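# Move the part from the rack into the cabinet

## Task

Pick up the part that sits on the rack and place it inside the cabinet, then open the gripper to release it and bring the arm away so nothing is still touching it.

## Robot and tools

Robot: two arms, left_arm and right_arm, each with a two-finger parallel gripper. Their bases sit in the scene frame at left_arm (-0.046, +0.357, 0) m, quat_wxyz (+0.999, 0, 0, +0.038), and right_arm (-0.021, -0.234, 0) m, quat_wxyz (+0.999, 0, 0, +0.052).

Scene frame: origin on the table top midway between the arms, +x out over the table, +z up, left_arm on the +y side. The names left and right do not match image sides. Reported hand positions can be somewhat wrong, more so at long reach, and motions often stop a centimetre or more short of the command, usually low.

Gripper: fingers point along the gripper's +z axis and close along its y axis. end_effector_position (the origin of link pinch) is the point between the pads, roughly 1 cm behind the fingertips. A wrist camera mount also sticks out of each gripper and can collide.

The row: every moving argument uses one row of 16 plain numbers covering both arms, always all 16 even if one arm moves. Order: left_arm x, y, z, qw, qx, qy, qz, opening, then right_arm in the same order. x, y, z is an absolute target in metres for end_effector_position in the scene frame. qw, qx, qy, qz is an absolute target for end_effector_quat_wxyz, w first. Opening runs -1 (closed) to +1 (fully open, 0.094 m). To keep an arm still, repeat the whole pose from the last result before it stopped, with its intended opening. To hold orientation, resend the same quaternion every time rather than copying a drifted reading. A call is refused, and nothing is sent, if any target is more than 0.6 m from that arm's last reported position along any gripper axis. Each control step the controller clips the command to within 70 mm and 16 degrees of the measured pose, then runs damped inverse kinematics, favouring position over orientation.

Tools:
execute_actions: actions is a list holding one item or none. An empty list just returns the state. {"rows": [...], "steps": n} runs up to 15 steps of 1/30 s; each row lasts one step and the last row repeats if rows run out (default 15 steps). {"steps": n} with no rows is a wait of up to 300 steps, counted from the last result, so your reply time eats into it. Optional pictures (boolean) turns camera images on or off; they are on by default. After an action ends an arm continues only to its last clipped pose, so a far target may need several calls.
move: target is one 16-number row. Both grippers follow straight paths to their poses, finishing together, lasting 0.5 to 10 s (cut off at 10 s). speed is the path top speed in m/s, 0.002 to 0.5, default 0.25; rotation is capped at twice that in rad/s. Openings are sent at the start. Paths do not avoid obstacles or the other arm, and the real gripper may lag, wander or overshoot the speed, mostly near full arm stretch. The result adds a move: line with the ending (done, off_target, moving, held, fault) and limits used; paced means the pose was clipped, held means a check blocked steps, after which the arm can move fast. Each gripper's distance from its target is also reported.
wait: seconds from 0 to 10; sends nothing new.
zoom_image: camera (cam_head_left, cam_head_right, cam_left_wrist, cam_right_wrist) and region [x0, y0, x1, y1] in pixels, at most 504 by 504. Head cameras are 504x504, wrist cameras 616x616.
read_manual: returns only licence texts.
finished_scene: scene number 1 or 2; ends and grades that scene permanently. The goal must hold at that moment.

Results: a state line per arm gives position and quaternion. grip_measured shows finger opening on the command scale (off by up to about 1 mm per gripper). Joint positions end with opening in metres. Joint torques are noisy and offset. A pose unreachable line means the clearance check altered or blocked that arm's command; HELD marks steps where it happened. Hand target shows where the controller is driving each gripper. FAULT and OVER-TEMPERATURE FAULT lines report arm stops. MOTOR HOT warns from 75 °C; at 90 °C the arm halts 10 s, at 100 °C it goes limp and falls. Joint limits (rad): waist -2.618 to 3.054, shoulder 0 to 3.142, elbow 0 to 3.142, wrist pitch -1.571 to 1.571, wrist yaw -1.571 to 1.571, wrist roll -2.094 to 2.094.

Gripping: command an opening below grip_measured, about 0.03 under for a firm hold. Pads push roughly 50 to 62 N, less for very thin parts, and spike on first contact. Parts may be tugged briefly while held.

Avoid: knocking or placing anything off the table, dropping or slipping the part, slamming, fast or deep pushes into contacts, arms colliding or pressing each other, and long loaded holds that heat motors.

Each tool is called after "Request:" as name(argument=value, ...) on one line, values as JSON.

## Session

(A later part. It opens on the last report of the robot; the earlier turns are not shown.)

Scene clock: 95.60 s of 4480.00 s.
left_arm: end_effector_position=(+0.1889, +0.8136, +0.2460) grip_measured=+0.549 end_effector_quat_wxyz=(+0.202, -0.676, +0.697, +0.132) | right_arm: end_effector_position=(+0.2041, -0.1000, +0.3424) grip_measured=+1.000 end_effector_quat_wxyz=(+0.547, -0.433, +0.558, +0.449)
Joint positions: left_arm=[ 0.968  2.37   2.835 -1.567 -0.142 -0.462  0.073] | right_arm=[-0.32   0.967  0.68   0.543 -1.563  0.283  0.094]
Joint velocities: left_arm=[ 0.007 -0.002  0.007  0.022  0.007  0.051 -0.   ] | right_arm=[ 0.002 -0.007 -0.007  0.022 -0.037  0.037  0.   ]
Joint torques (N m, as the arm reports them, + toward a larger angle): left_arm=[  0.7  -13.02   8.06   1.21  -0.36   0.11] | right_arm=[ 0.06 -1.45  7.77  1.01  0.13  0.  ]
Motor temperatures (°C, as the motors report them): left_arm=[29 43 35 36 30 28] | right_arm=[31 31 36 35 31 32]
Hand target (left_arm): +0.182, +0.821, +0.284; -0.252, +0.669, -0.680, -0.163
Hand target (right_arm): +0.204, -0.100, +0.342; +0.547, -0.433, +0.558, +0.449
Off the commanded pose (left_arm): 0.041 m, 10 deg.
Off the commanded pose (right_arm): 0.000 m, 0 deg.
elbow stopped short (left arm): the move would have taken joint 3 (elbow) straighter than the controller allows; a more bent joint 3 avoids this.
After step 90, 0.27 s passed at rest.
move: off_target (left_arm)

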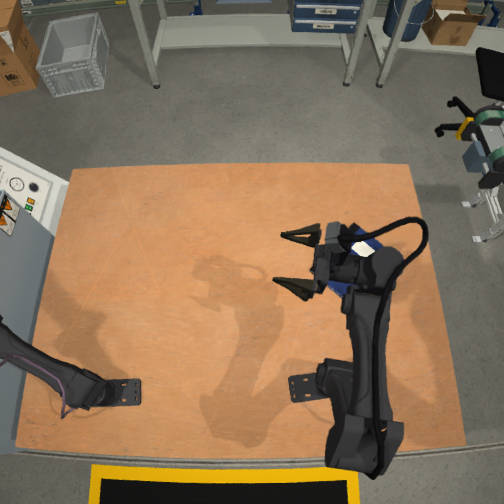

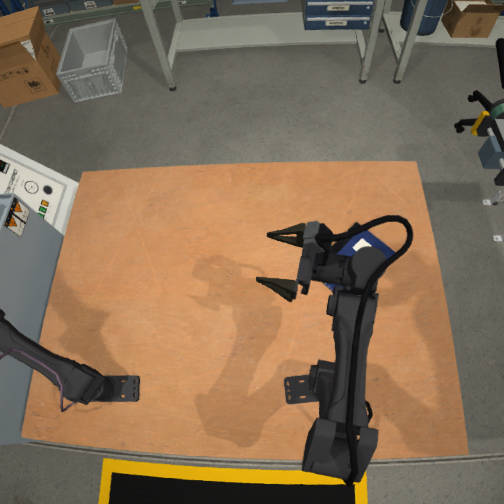

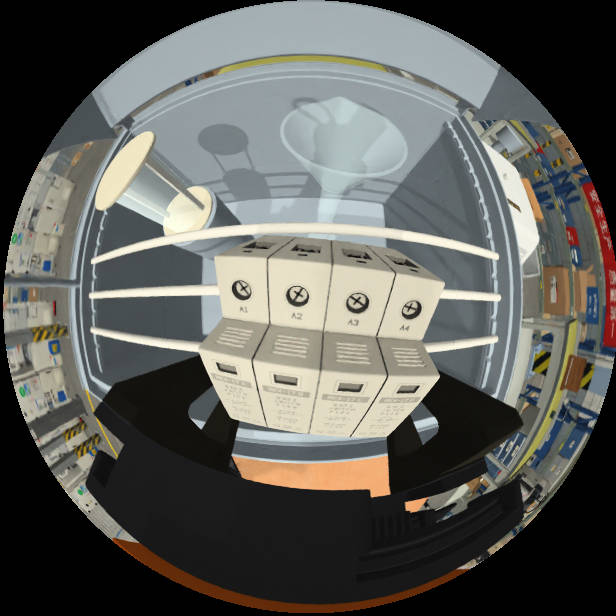

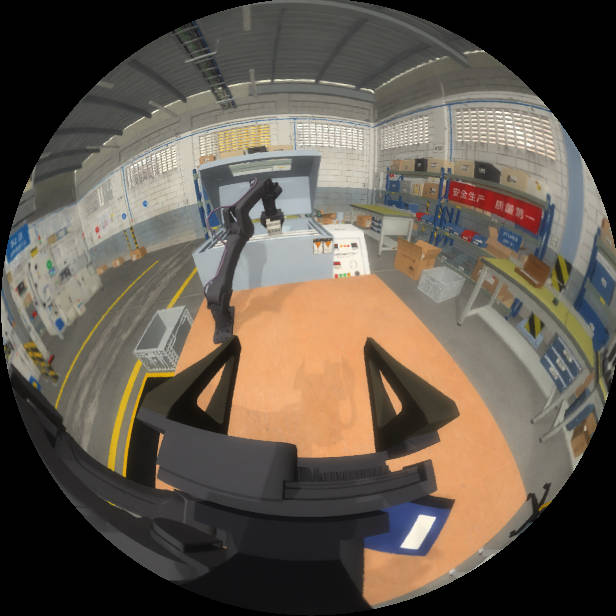

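Request:
move(target=[0.185,0.84,0.268,0.183,-0.683,0.683,0.183,0.5,0.2041,-0.1,0.3423,0.547,-0.433,0.558,0.449,1], speed=0.02)

Request:
zoom_image(camera="cam_right_wrist", region=[230, 190, 330, 270])

Scene clock: 102.17 s of 4480.00 s.
left_arm: end_effector_position=(+0.1791, +0.8245, +0.2312) grip_measured=+0.548 end_effector_quat_wxyz=(+0.176, -0.680, +0.693, +0.165) | right_arm: end_effector_position=(+0.2041, -0.1000, +0.3424) grip_measured=+1.000 end_effector_quat_wxyz=(+0.547, -0.433, +0.558, +0.449)
Joint positions: left_arm=[ 0.968  2.41   2.844 -1.566 -0.221 -0.458  0.073] | right_arm=[-0.32   0.967  0.68   0.543 -1.563  0.283  0.094]
Joint velocities: left_arm=[-0.027 -0.027 -0.002 -0.051 -0.007  0.051 -0.001] | right_arm=[ 0.002 -0.007  0.007  0.007  0.037 -0.051  0.   ]
Joint torques (N m, as the arm reports them, + toward a larger angle): left_arm=[ -0.49 -12.9    7.48   1.47  -0.47   0.09] | right_arm=[ 0.09 -1.48  7.77  1.01  0.13  0.  ]
Motor temperatures (°C, as the motors report them): left_arm=[29 45 35 36 30 28] | right_arm=[31 31 36 35 31 32]
Hand target (left_arm): +0.183, +0.836, +0.268; -0.233, +0.670, -0.676, -0.199
Hand target (right_arm): +0.204, -0.100, +0.342; +0.547, -0.433, +0.558, +0.449
Off the commanded pose (left_arm): 0.040 m, 2 deg.
Off the commanded pose (right_arm): 0.000 m, 0 deg.
elbow stopped short (left arm): the move would have taken joint 3 (elbow) straighter than the controller allows; a more bent joint 3 avoids this.
After step 90, 0.53 s passed at rest.
move: off_target (left_arm)

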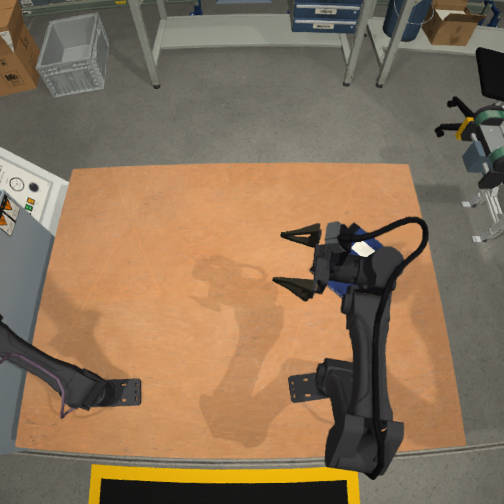

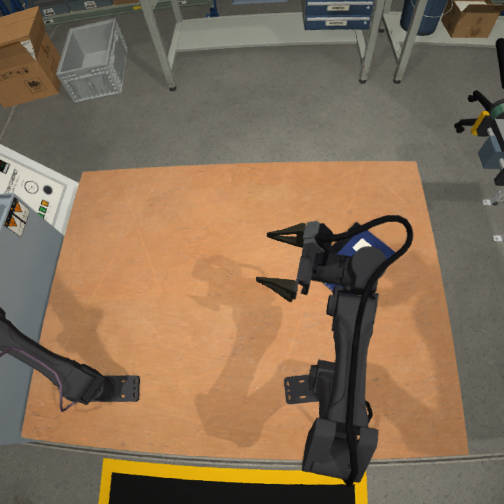

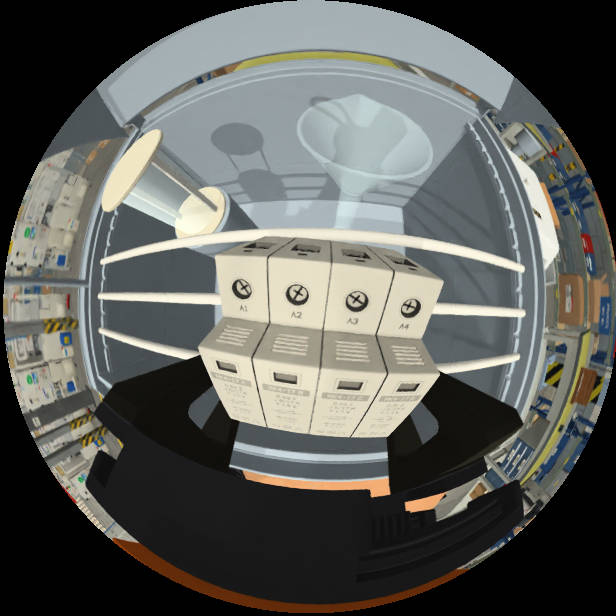

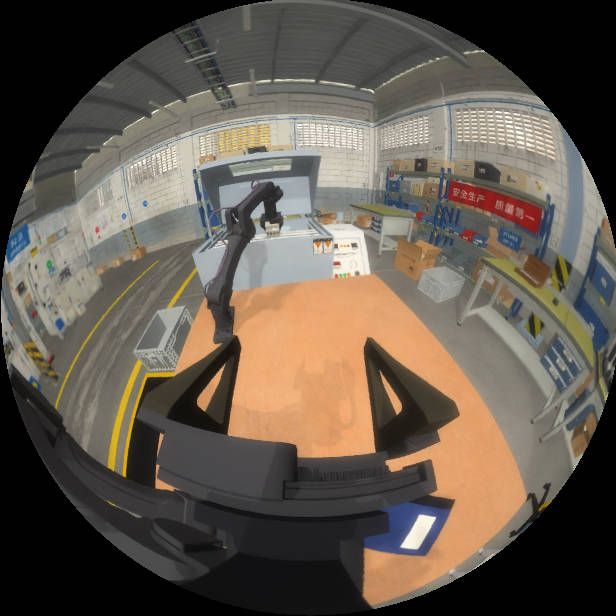

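Region (230, 190, 330, 270) of cam_right_wrist's 616x616 image, scaled by 5.040, with more detail than that image has; it fills the top 403 rows of this view, and the rest is white.

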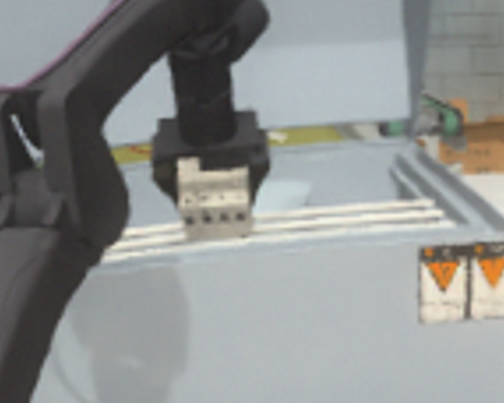

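Request:
move(target=[0.183,0.84,0.25,0.183,-0.683,0.683,0.183,0.5,0.2041,-0.1,0.3423,0.547,-0.433,0.558,0.449,1], speed=0.02)

Request:
zoom_image(camera="cam_right_wrist", region=[230, 190, 330, 270])

Scene clock: 105.43 s of 4480.00 s.
left_arm: end_effector_position=(+0.1815, +0.8304, +0.2146) grip_measured=+0.548 end_effector_quat_wxyz=(+0.164, -0.681, +0.694, +0.164) | right_arm: end_effector_position=(+0.2041, -0.1000, +0.3424) grip_measured=+1.000 end_effector_quat_wxyz=(+0.547, -0.433, +0.558, +0.449)
Joint positions: left_arm=[ 0.969  2.446  2.844 -1.555 -0.224 -0.46   0.073] | right_arm=[-0.32   0.967  0.68   0.543 -1.563  0.283  0.094]
Joint velocities: left_arm=[ 0.007 -0.002  0.002  0.081 -0.022  0.051 -0.001] | right_arm=[ 0.012 -0.012 -0.007 -0.022 -0.037  0.007  0.   ]
Joint torques (N m, as the arm reports them, + toward a larger angle): left_arm=[ -0.24 -13.53   7.54   1.15  -0.44   0.07] | right_arm=[ 0.09 -1.52  7.78  1.    0.13  0.  ]
Motor temperatures (°C, as the motors report them): left_arm=[29 46 36 37 30 28] | right_arm=[31 31 36 35 31 32]
Hand target (left_arm): +0.181, +0.837, +0.250; -0.211, +0.676, -0.679, -0.192
Hand target (right_arm): +0.204, -0.100, +0.342; +0.547, -0.433, +0.558, +0.449
Off the commanded pose (left_arm): 0.037 m, 3 deg.
Off the commanded pose (right_arm): 0.000 m, 0 deg.
elbow stopped short (left arm): the move would have taken joint 3 (elbow) straighter than the controller allows; a more bent joint 3 avoids this.
move: off_target (left_arm)

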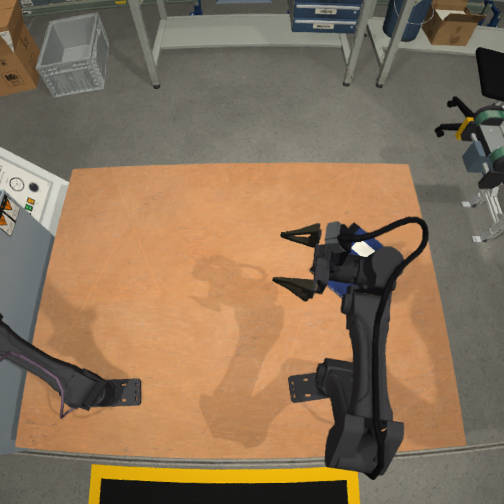

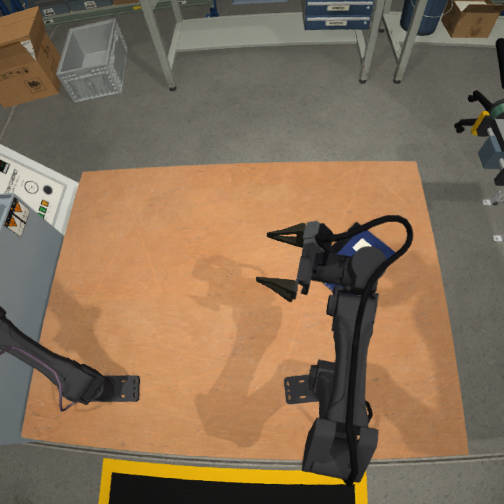

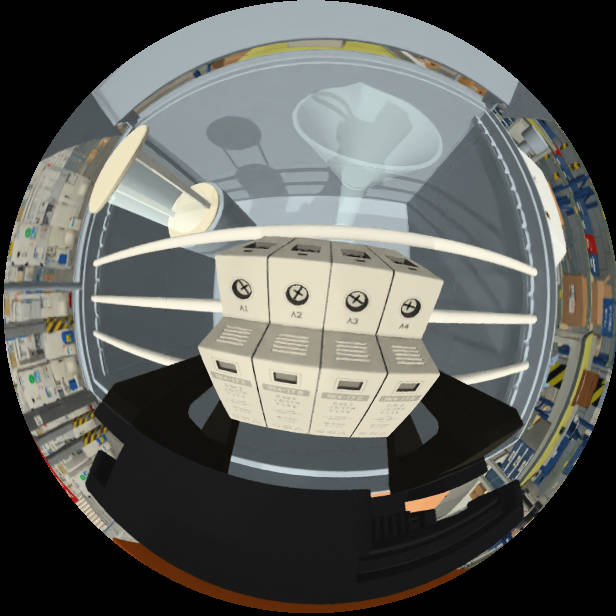

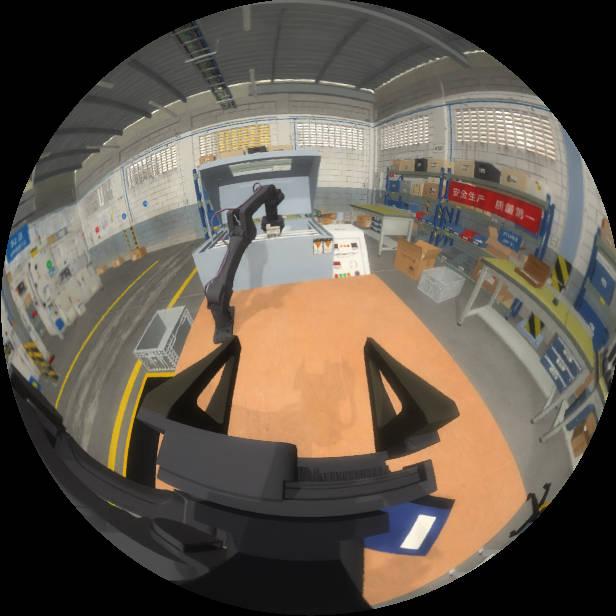

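Region (230, 190, 330, 270) of cam_right_wrist's 616x616 image, scaled by 5.040, with more detail than that image has; it fills the top 403 rows of this view, and the rest is white.

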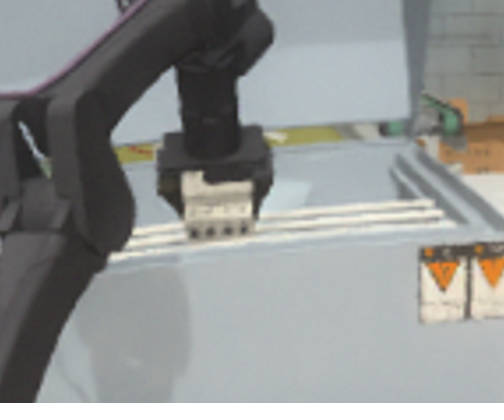

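Request:
move(target=[0.183,0.845,0.232,0.15,-0.69,0.69,0.15,0.5,0.2041,-0.1,0.3423,0.547,-0.433,0.558,0.449,1], speed=0.02)

Request:
zoom_image(camera="cam_right_wrist", region=[230, 190, 330, 270])

Scene clock: 108.33 s of 4480.00 s.
left_arm: end_effector_position=(+0.1826, +0.8335, +0.2067) grip_measured=+0.544 end_effector_quat_wxyz=(+0.161, -0.683, +0.694, +0.160) | right_arm: end_effector_position=(+0.2041, -0.1000, +0.3424) grip_measured=+1.000 end_effector_quat_wxyz=(+0.547, -0.433, +0.558, +0.449)
Joint positions: left_arm=[ 0.972  2.467  2.853 -1.552 -0.218 -0.461  0.073] | right_arm=[-0.32   0.967  0.68   0.543 -1.563  0.283  0.094]
Joint velocities: left_arm=[-0.012  0.007 -0.007 -0.066 -0.095  0.022 -0.001] | right_arm=[-0.017 -0.012  0.012 -0.022 -0.022  0.095  0.   ]
Joint torques (N m, as the arm reports them, + toward a larger angle): left_arm=[  1.06 -12.85   7.01   1.15  -0.04   0.16] | right_arm=[ 0.08 -1.44  7.8   0.99  0.14  0.  ]
Motor temperatures (°C, as the motors report them): left_arm=[29 46 36 37 30 28] | right_arm=[31 31 36 35 31 32]
Hand target (left_arm): +0.182, +0.843, +0.232; -0.203, +0.678, -0.686, -0.170
Hand target (right_arm): +0.204, -0.100, +0.342; +0.547, -0.433, +0.558, +0.449
Off the commanded pose (left_arm): 0.028 m, 2 deg.
Off the commanded pose (right_arm): 0.000 m, 0 deg.
elbow stopped short (left arm): the move would have taken joint 3 (elbow) straighter than the controller allows; a more bent joint 3 avoids this.
move: off_target (left_arm)

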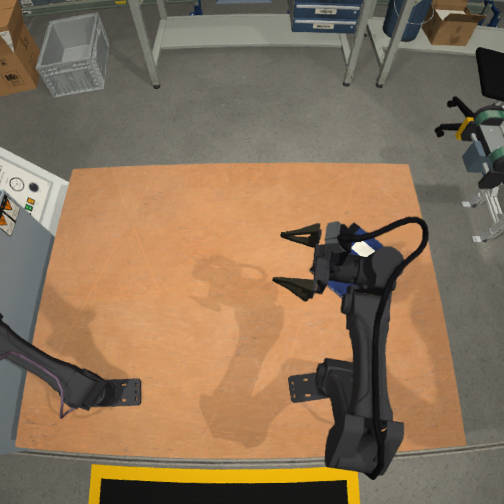

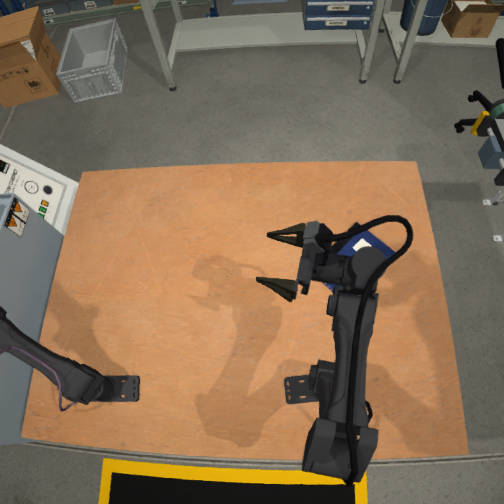

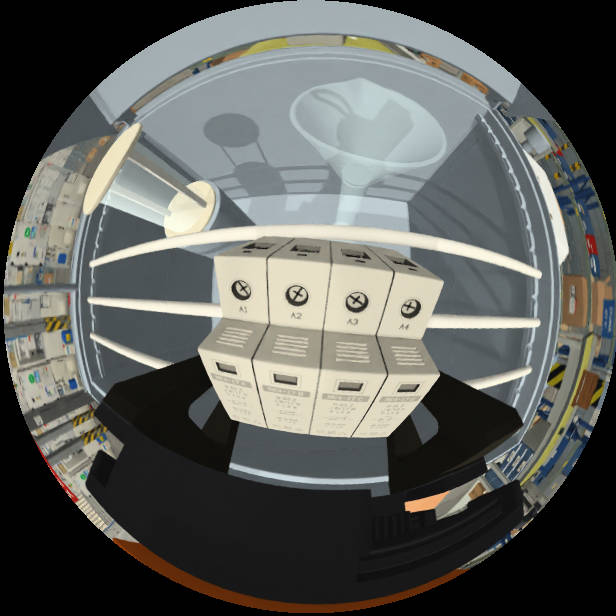

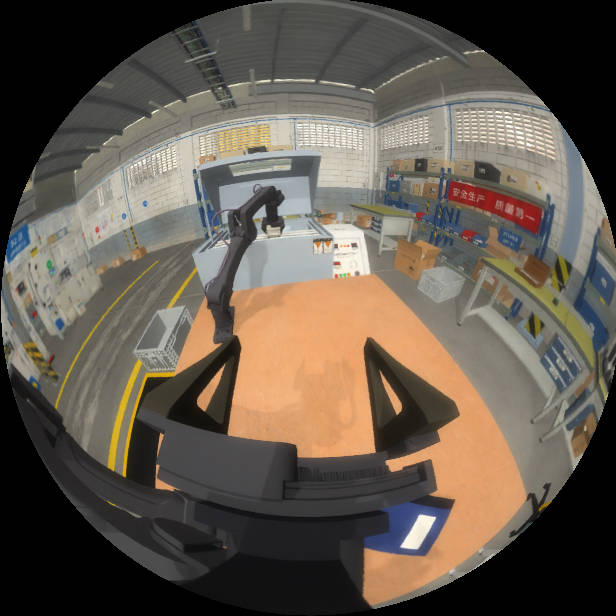

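Region (230, 190, 330, 270) of cam_right_wrist's 616x616 image, scaled by 5.040, with more detail than that image has; it fills the top 403 rows of this view, and the rest is white.

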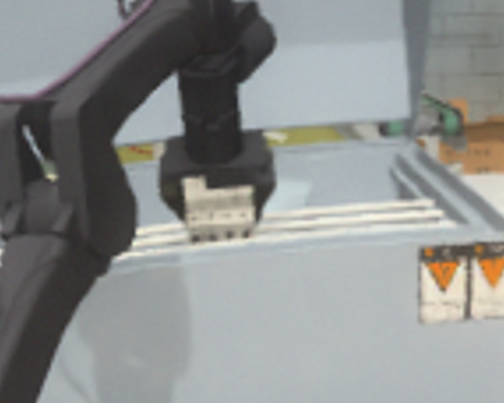

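Request:
move(target=[0.183,0.845,0.238,0.15,-0.69,0.69,0.15,0.548,0.2041,-0.1,0.3423,0.547,-0.433,0.558,0.449,1], speed=0.02)

Request:
execute_actions(actions=[{"rows":[[0.183,0.845,0.238,0.15,-0.69,0.69,0.15,0.56,0.2041,-0.1,0.3423,0.547,-0.433,0.558,0.449,1],[0.183,0.845,0.238,0.15,-0.69,0.69,0.15,0.56,0.2041,-0.1,0.3423,0.547,-0.433,0.558,0.449,1],[0.183,0.845,0.238,0.15,-0.69,0.69,0.15,0.56,0.2041,-0.1,0.3423,0.547,-0.433,0.558,0.449,1],[0.183,0.845,0.238,0.15,-0.69,0.69,0.15,0.57,0.2041,-0.1,0.3423,0.547,-0.433,0.558,0.449,1],[0.183,0.845,0.238,0.15,-0.69,0.69,0.15,0.57,0.2041,-0.1,0.3423,0.547,-0.433,0.558,0.449,1],[0.183,0.845,0.238,0.15,-0.69,0.69,0.15,0.57,0.2041,-0.1,0.3423,0.547,-0.433,0.558,0.449,1],[0.183,0.845,0.238,0.15,-0.69,0.69,0.15,0.6,0.2041,-0.1,0.3423,0.547,-0.433,0.558,0.449,1]],"steps":15}])

Scene clock: 113.53 s of 4480.00 s.
left_arm: end_effector_position=(+0.1826, +0.8335, +0.2067) grip_measured=+0.557 end_effector_quat_wxyz=(+0.161, -0.683, +0.694, +0.160) | right_arm: end_effector_position=(+0.2041, -0.1000, +0.3424) grip_measured=+1.000 end_effector_quat_wxyz=(+0.547, -0.433, +0.558, +0.449)
Joint positions: left_arm=[ 0.972  2.467  2.853 -1.552 -0.218 -0.462  0.073] | right_arm=[-0.32   0.967  0.68   0.543 -1.563  0.283  0.094]
Joint velocities: left_arm=[-0.007 -0.002 -0.007  0.007  0.007  0.037  0.   ] | right_arm=[-0.022  0.007 -0.017 -0.051 -0.007 -0.022  0.   ]
Joint torques (N m, as the arm reports them, + toward a larger angle): left_arm=[  1.02 -13.59   6.99   1.19  -0.04   0.18] | right_arm=[ 0.06 -1.45  7.74  0.99  0.13  0.  ]
Motor temperatures (°C, as the motors report them): left_arm=[29 47 36 37 30 28] | right_arm=[31 31 36 35 31 32]
Hand target (left_arm): +0.181, +0.843, +0.238; -0.209, +0.676, -0.685, -0.172
Hand target (right_arm): +0.204, -0.100, +0.342; +0.547, -0.433, +0.558, +0.449
Off the commanded pose (left_arm): 0.033 m, 2 deg.
Off the commanded pose (right_arm): 0.000 m, 0 deg.
elbow stopped short (left arm): the move would have taken joint 3 (elbow) straighter than the controller allows; a more bent joint 3 avoids this.
After step 90, 0.30 s passed at rest.
move: off_target (left_arm)

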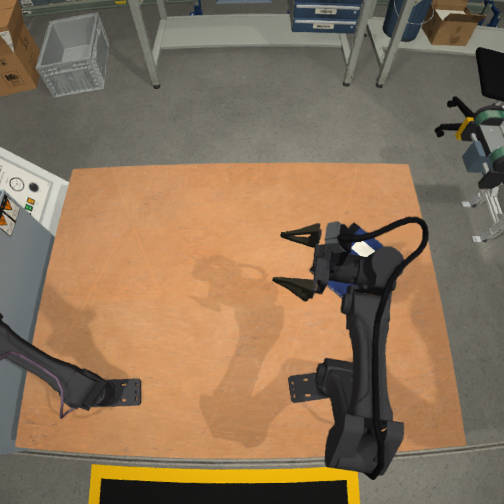

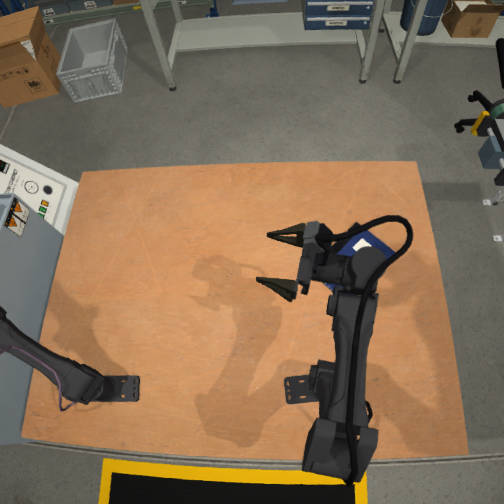

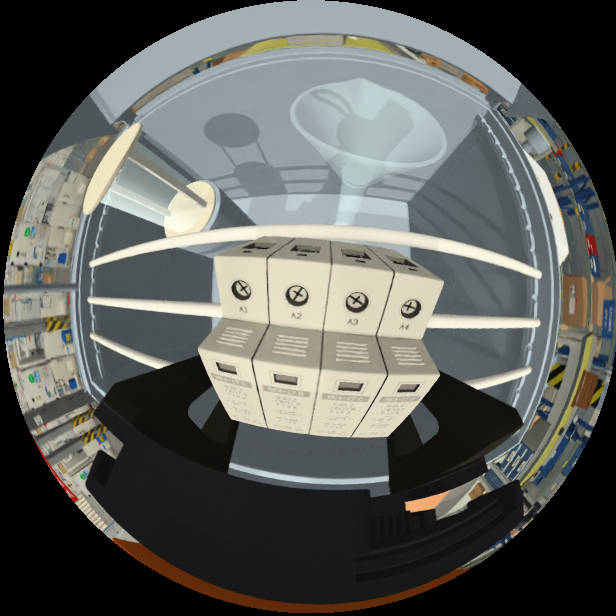

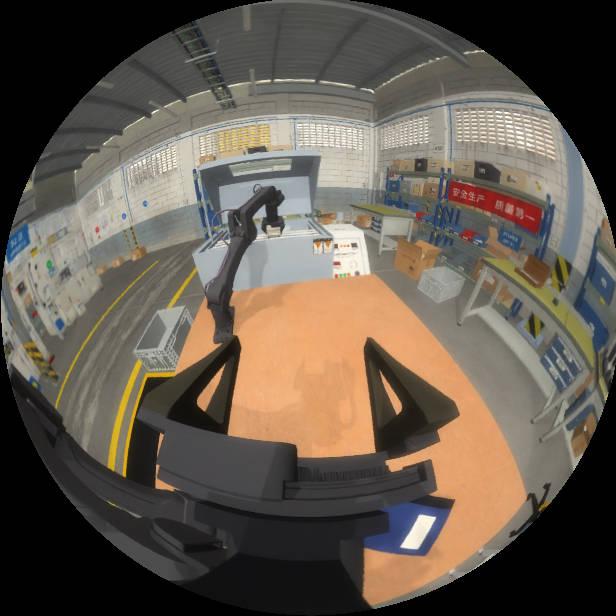

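Scene clock: 114.03 s of 4480.00 s.
left_arm: end_effector_position=(+0.1837, +0.8376, +0.2083) grip_measured=+0.598 end_effector_quat_wxyz=(+0.169, -0.681, +0.695, +0.160) | right_arm: end_effector_position=(+0.2041, -0.1000, +0.3424) grip_measured=+1.000 end_effector_quat_wxyz=(+0.547, -0.433, +0.558, +0.449)
Joint positions: left_arm=[ 0.976  2.467  2.853 -1.533 -0.21  -0.452  0.075] | right_arm=[-0.32   0.967  0.68   0.543 -1.563  0.283  0.094]
Joint velocities: left_arm=[ 0.007 -0.007 -0.007 -0.022 -0.081  0.066 -0.   ] | right_arm=[ 0.012 -0.007  0.017 -0.095 -0.037 -0.037  0.   ]
Joint torques (N m, as the arm reports them, + toward a larger angle): left_arm=[  0.63 -13.54   7.08   1.03  -0.09   0.1 ] | right_arm=[ 0.05 -1.49  7.78  0.99  0.13  0.  ]
Motor temperatures (°C, as the motors report them): left_arm=[29 47 36 37 30 28] | right_arm=[31 31 36 35 31 32]
Hand target (left_arm): +0.182, +0.843, +0.238; -0.210, +0.676, -0.685, -0.172
Hand target (right_arm): +0.204, -0.100, +0.342; +0.547, -0.433, +0.558, +0.449
Off the commanded pose (left_arm): 0.031 m, 3 deg.
Off the commanded pose (right_arm): 0.000 m, 0 deg.
elbow stopped short (left arm): the move would have taken joint 3 (elbow) straighter than the controller allows; a more bent joint 3 avoids this.
Steps of this call (steps 1 to 15: all 15 steps of this action). Readings (end_effector_position):
1: left_arm (+0.1826, +0.8335, +0.2067) | right_arm (+0.2041, -0.1000, +0.3424)
2: left_arm (+0.1826, +0.8335, +0.2067) | right_arm (+0.2041, -0.1000, +0.3424)
4: left_arm (+0.1826, +0.8335, +0.2067) | right_arm (+0.2041, -0.1000, +0.3424)
8: left_arm (+0.1833, +0.8347, +0.2071) | right_arm (+0.2041, -0.1000, +0.3424)
15: the state above

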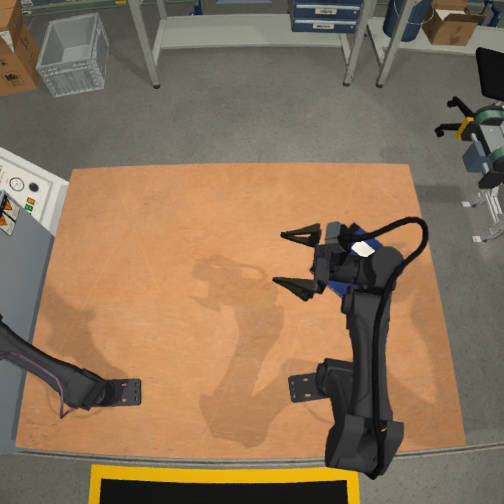

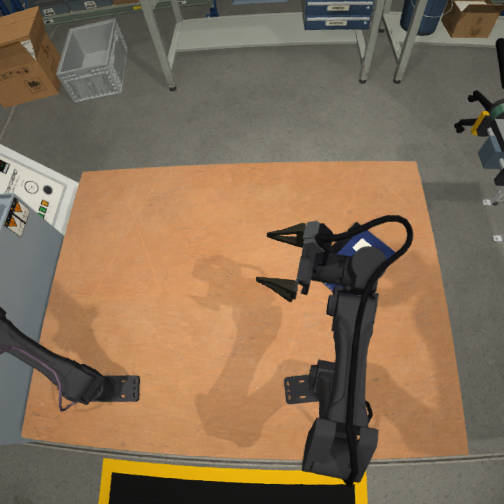

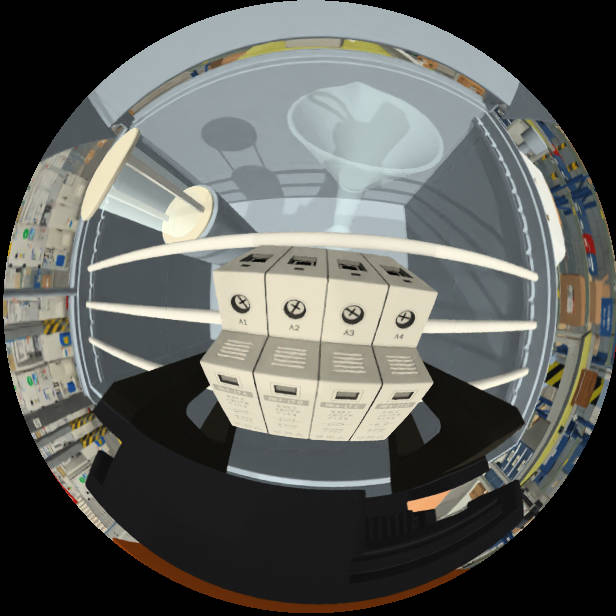

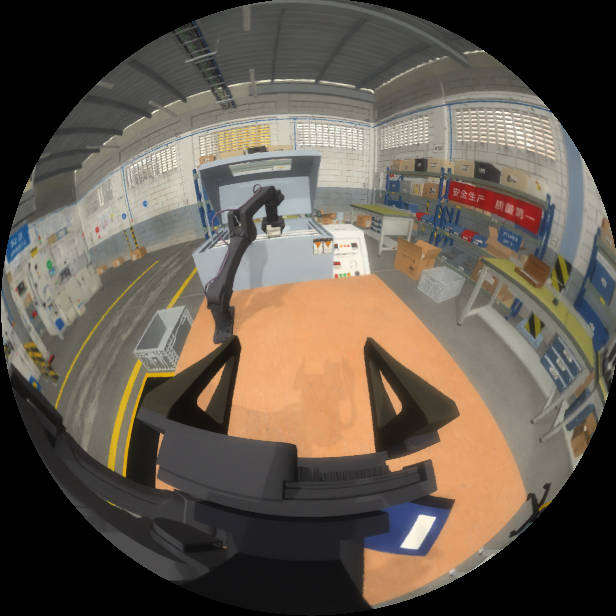

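Request:
move(target=[0.183,0.845,0.245,0.15,-0.69,0.69,0.15,1,0.2041,-0.1,0.3423,0.547,-0.433,0.558,0.449,1], speed=0.02)

Request:
zoom_image(camera="cam_right_wrist", region=[230, 190, 330, 270])

Scene clock: 117.10 s of 4480.00 s.
left_arm: end_effector_position=(+0.1847, +0.8387, +0.2135) grip_measured=+1.000 end_effector_quat_wxyz=(+0.178, -0.679, +0.694, +0.162) | right_arm: end_effector_position=(+0.2041, -0.1000, +0.3424) grip_measured=+1.000 end_effector_quat_wxyz=(+0.547, -0.433, +0.558, +0.449)
Joint positions: left_arm=[ 0.976  2.459  2.853 -1.523 -0.209 -0.449  0.094] | right_arm=[-0.32   0.967  0.68   0.543 -1.563  0.283  0.094]
Joint velocities: left_arm=[-0.022 -0.012  0.007  0.037  0.022 -0.037  0.   ] | right_arm=[-0.007  0.002 -0.027  0.081 -0.007 -0.007  0.   ]
Joint torques (N m, as the arm reports them, + toward a larger angle): left_arm=[  0.68 -13.64   7.     1.04  -0.12   0.11] | right_arm=[ 0.1  -1.47  7.76  0.99  0.14  0.  ]
Motor temperatures (°C, as the motors report them): left_arm=[29 48 36 37 30 28] | right_arm=[31 31 36 35 31 32]
Hand target (left_arm): +0.182, +0.843, +0.245; -0.218, +0.674, -0.684, -0.175
Hand target (right_arm): +0.204, -0.100, +0.342; +0.547, -0.433, +0.558, +0.449
Off the commanded pose (left_arm): 0.032 m, 4 deg.
Off the commanded pose (right_arm): 0.000 m, 0 deg.
elbow stopped short (left arm): the move would have taken joint 3 (elbow) straighter than the controller allows; a more bent joint 3 avoids this.
move: off_target (left_arm)

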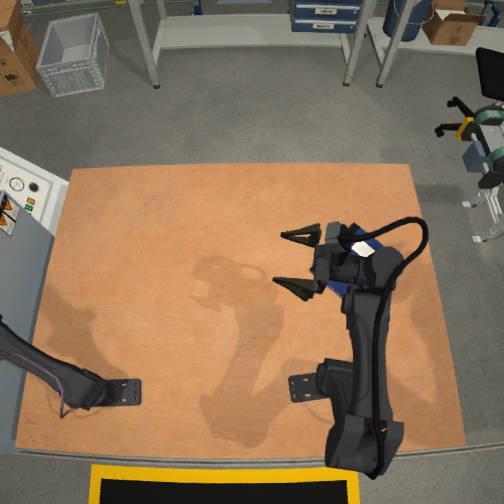

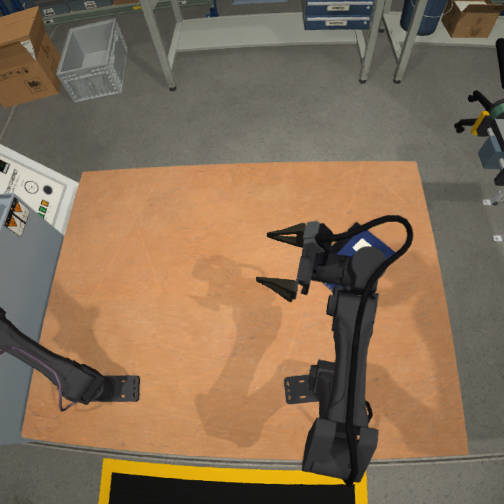

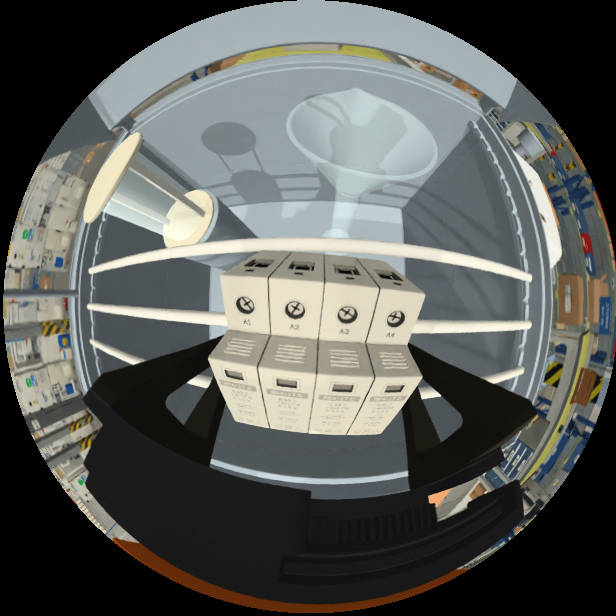

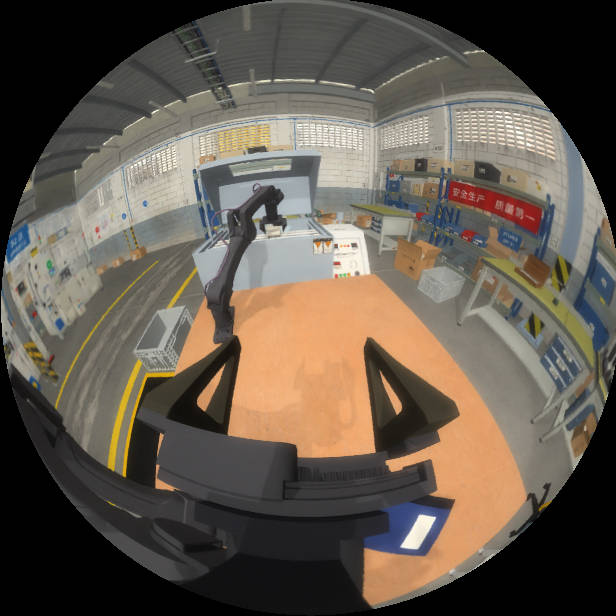

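Region (230, 190, 330, 270) of cam_right_wrist's 616x616 image, scaled by 5.040, with more detail than that image has; it fills the top 403 rows of this view, and the rest is white.

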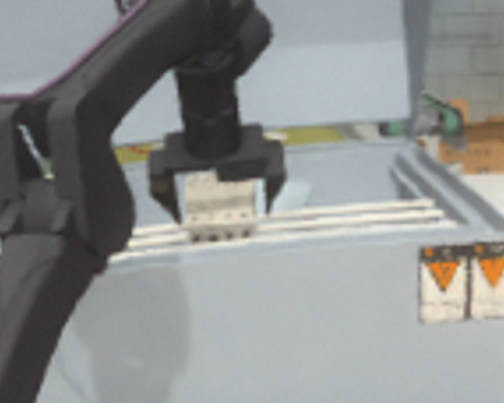

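Request:
move(target=[0.19,0.78,0.35,0.2,-0.678,0.678,0.2,1,0.2041,-0.1,0.3423,0.547,-0.433,0.558,0.449,1], speed=0.08)

Request:
zoom_image(camera="cam_right_wrist", region=[230, 190, 330, 270])

Scene clock: 120.57 s of 4480.00 s.
left_arm: end_effector_position=(+0.1930, +0.7845, +0.3269) grip_measured=+1.000 end_effector_quat_wxyz=(+0.264, -0.649, +0.679, +0.218) | right_arm: end_effector_position=(+0.2041, -0.1000, +0.3424) grip_measured=+1.000 end_effector_quat_wxyz=(+0.547, -0.433, +0.558, +0.449)
Joint positions: left_arm=[ 0.868  2.227  2.853 -1.563 -0.318 -0.475  0.094] | right_arm=[-0.32   0.967  0.68   0.543 -1.563  0.283  0.094]
Joint velocities: left_arm=[-0.007  0.002  0.007  0.022  0.022 -0.081  0.   ] | right_arm=[-0.007  0.017 -0.007  0.007 -0.007 -0.007  0.   ]
Joint torques (N m, as the arm reports them, + toward a larger angle): left_arm=[ -0.6  -11.13   6.47   1.1   -0.34  -0.04] | right_arm=[ 0.11 -1.5   7.8   1.01  0.14  0.  ]
Motor temperatures (°C, as the motors report them): left_arm=[29 48 36 37 30 28] | right_arm=[31 31 36 35 31 32]
Hand target (left_arm): +0.190, +0.779, +0.350; -0.291, +0.648, -0.666, -0.229
Hand target (right_arm): +0.204, -0.100, +0.342; +0.547, -0.433, +0.558, +0.449
Off the commanded pose (left_arm): 0.024 m, 8 deg.
Off the commanded pose (right_arm): 0.000 m, 0 deg.
elbow stopped short (left arm): the move would have taken joint 3 (elbow) straighter than the controller allows; a more bent joint 3 avoids this.
move: off_target (left_arm)

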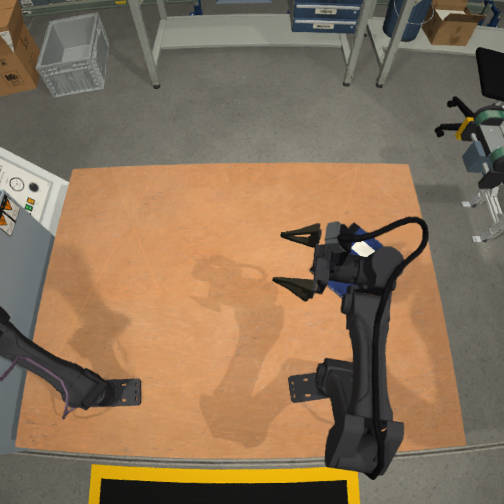

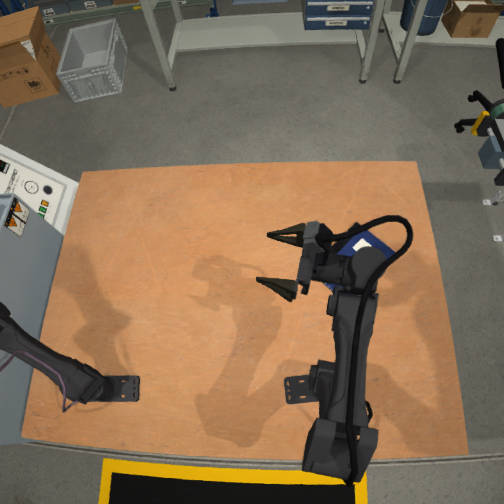

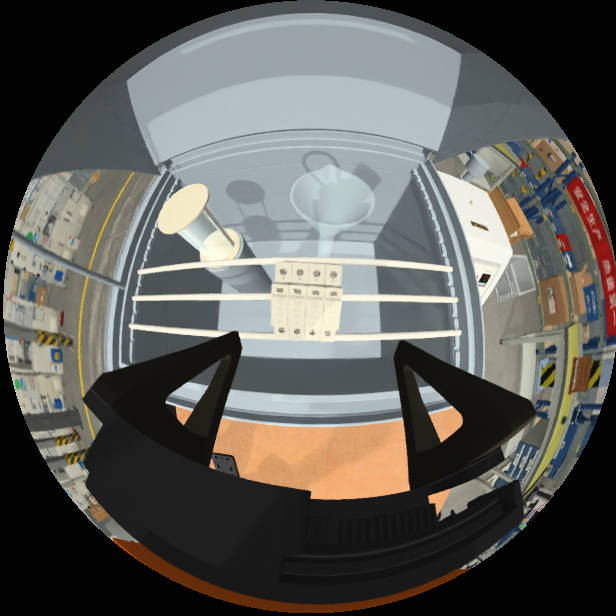

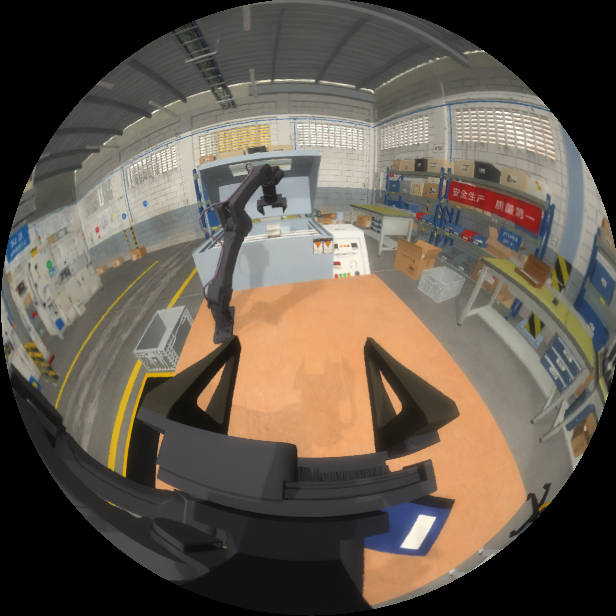

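Region (230, 190, 330, 270) of cam_right_wrist's 616x616 image, scaled by 5.040, with more detail than that image has; it fills the top 403 rows of this view, and the rest is white.

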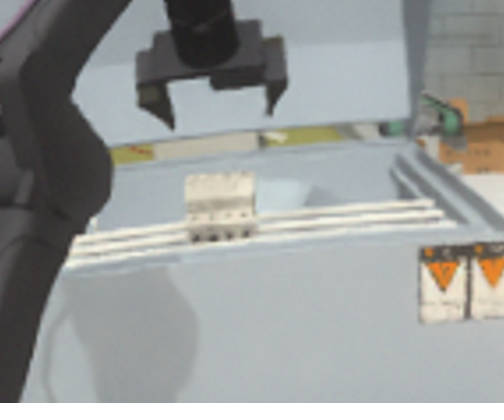

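Request:
move(target=[0.2,0.6,0.4,0.3,-0.45,0.82,0.16,1,0.2041,-0.2,0.3423,0.547,-0.433,0.558,0.449,1])

Request:
zoom_image(camera="cam_left_wrist", region=[60, 120, 400, 400])

Scene clock: 123.60 s of 4480.00 s.
left_arm: end_effector_position=(+0.2047, +0.6047, +0.3994) grip_measured=+1.000 end_effector_quat_wxyz=(+0.318, -0.455, +0.815, +0.164) | right_arm: end_effector_position=(+0.2072, -0.2006, +0.3458) grip_measured=+1.000 end_effector_quat_wxyz=(+0.649, -0.280, +0.648, +0.284)
Joint positions: left_arm=[ 0.594  1.659  2.36  -1.566 -0.21  -0.271  0.094] | right_arm=[-0.847  0.753  0.592  0.542 -1.563  0.387  0.094]
Joint velocities: left_arm=[ 0.002  0.002  0.007  0.022 -0.022  0.051  0.   ] | right_arm=[-0.017  0.007 -0.002 -0.022  0.051 -0.037  0.   ]
Joint torques (N m, as the arm reports them, + toward a larger angle): left_arm=[-0.65 -5.7   3.75  1.13 -0.12  0.1 ] | right_arm=[-0.63 -1.92  5.78  0.86  0.2   0.06]
Motor temperatures (°C, as the motors report them): left_arm=[29 47 35 37 30 28] | right_arm=[31 31 36 35 31 32]
Hand target (left_arm): +0.203, +0.600, +0.401; +0.319, -0.447, +0.819, +0.165
Hand target (right_arm): +0.204, -0.199, +0.342; +0.648, -0.274, +0.651, +0.285
Off the commanded pose (left_arm): 0.007 m, 2 deg.
Off the commanded pose (right_arm): 0.005 m, 30 deg; orientation clipped at the last step of the last action.
joint sent to its limit (left arm) — the command would take joint 4 (wrist pitch) past its lower limit, so that joint was sent only as far as its limit.
joint sent to its limit (right arm) — the command would take joint 5 (wrist yaw) past its lower limit, so that joint was sent only as far as its limit.
move: off_target (right_arm); limits=paced

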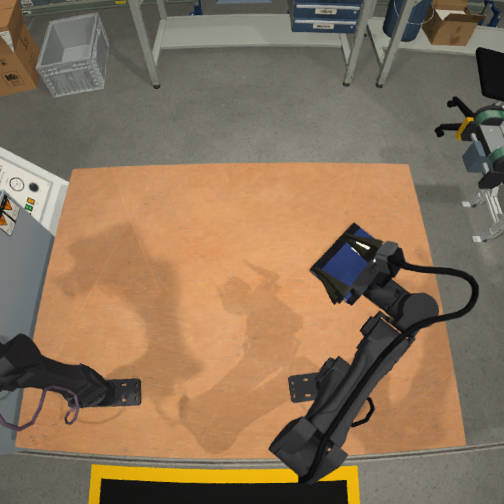

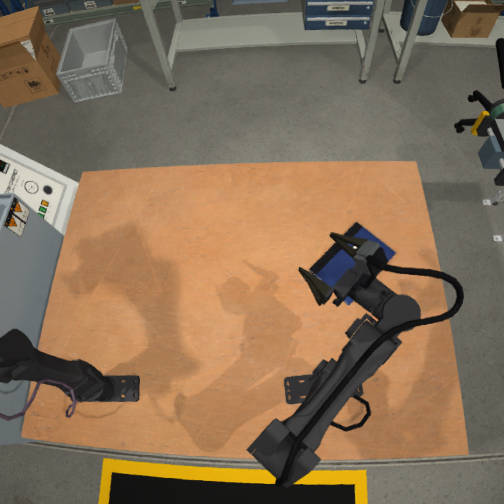

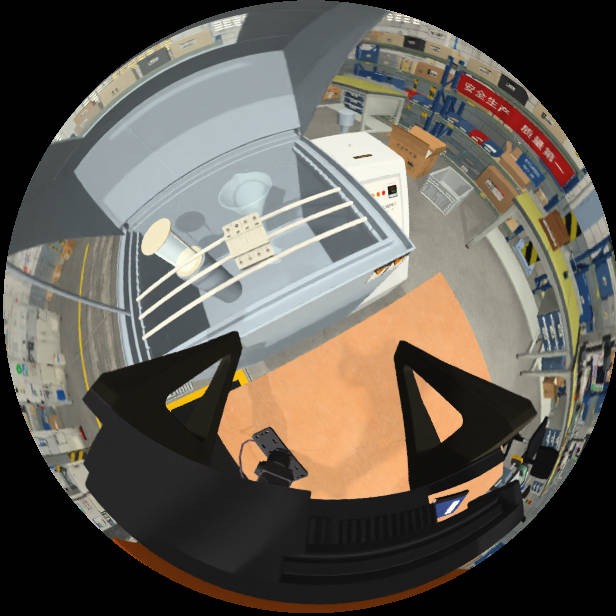

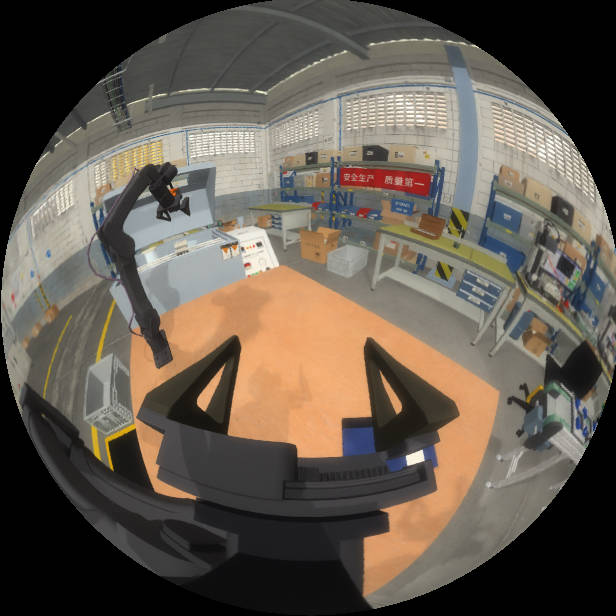

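Region (60, 120, 400, 400) of cam_left_wrist's 616x616 image, scaled by 1.482, with more detail than that image has; it fills the top 415 rows of this view, and the rest is white.

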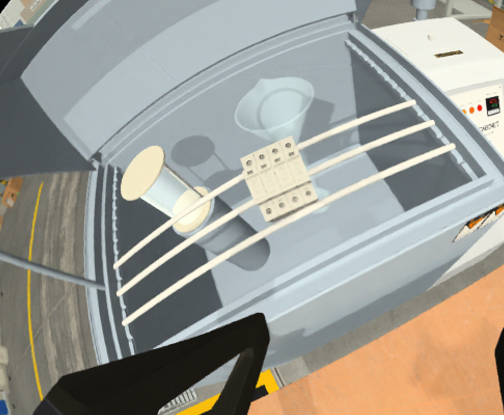

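Request:
zoom_image(camera="cam_left_wrist", region=[205, 195, 295, 285])

Request:
zoom_image(camera="cam_right_wrist", region=[140, 215, 230, 275])

Region (205, 195, 295, 285) of cam_left_wrist's 616x616 image, scaled by 5.600, with more detail than that image has.

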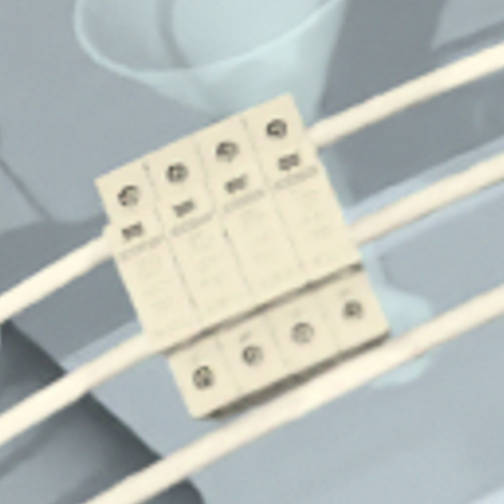

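Region (140, 215, 230, 275) of cam_right_wrist's 616x616 image, scaled by 5.600, with more detail than that image has.

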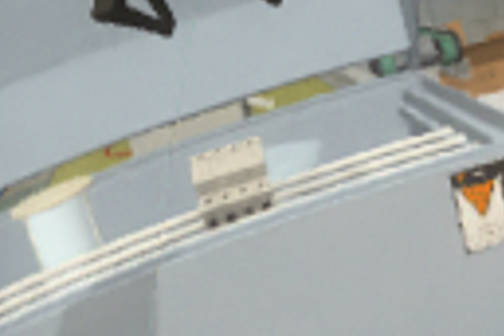

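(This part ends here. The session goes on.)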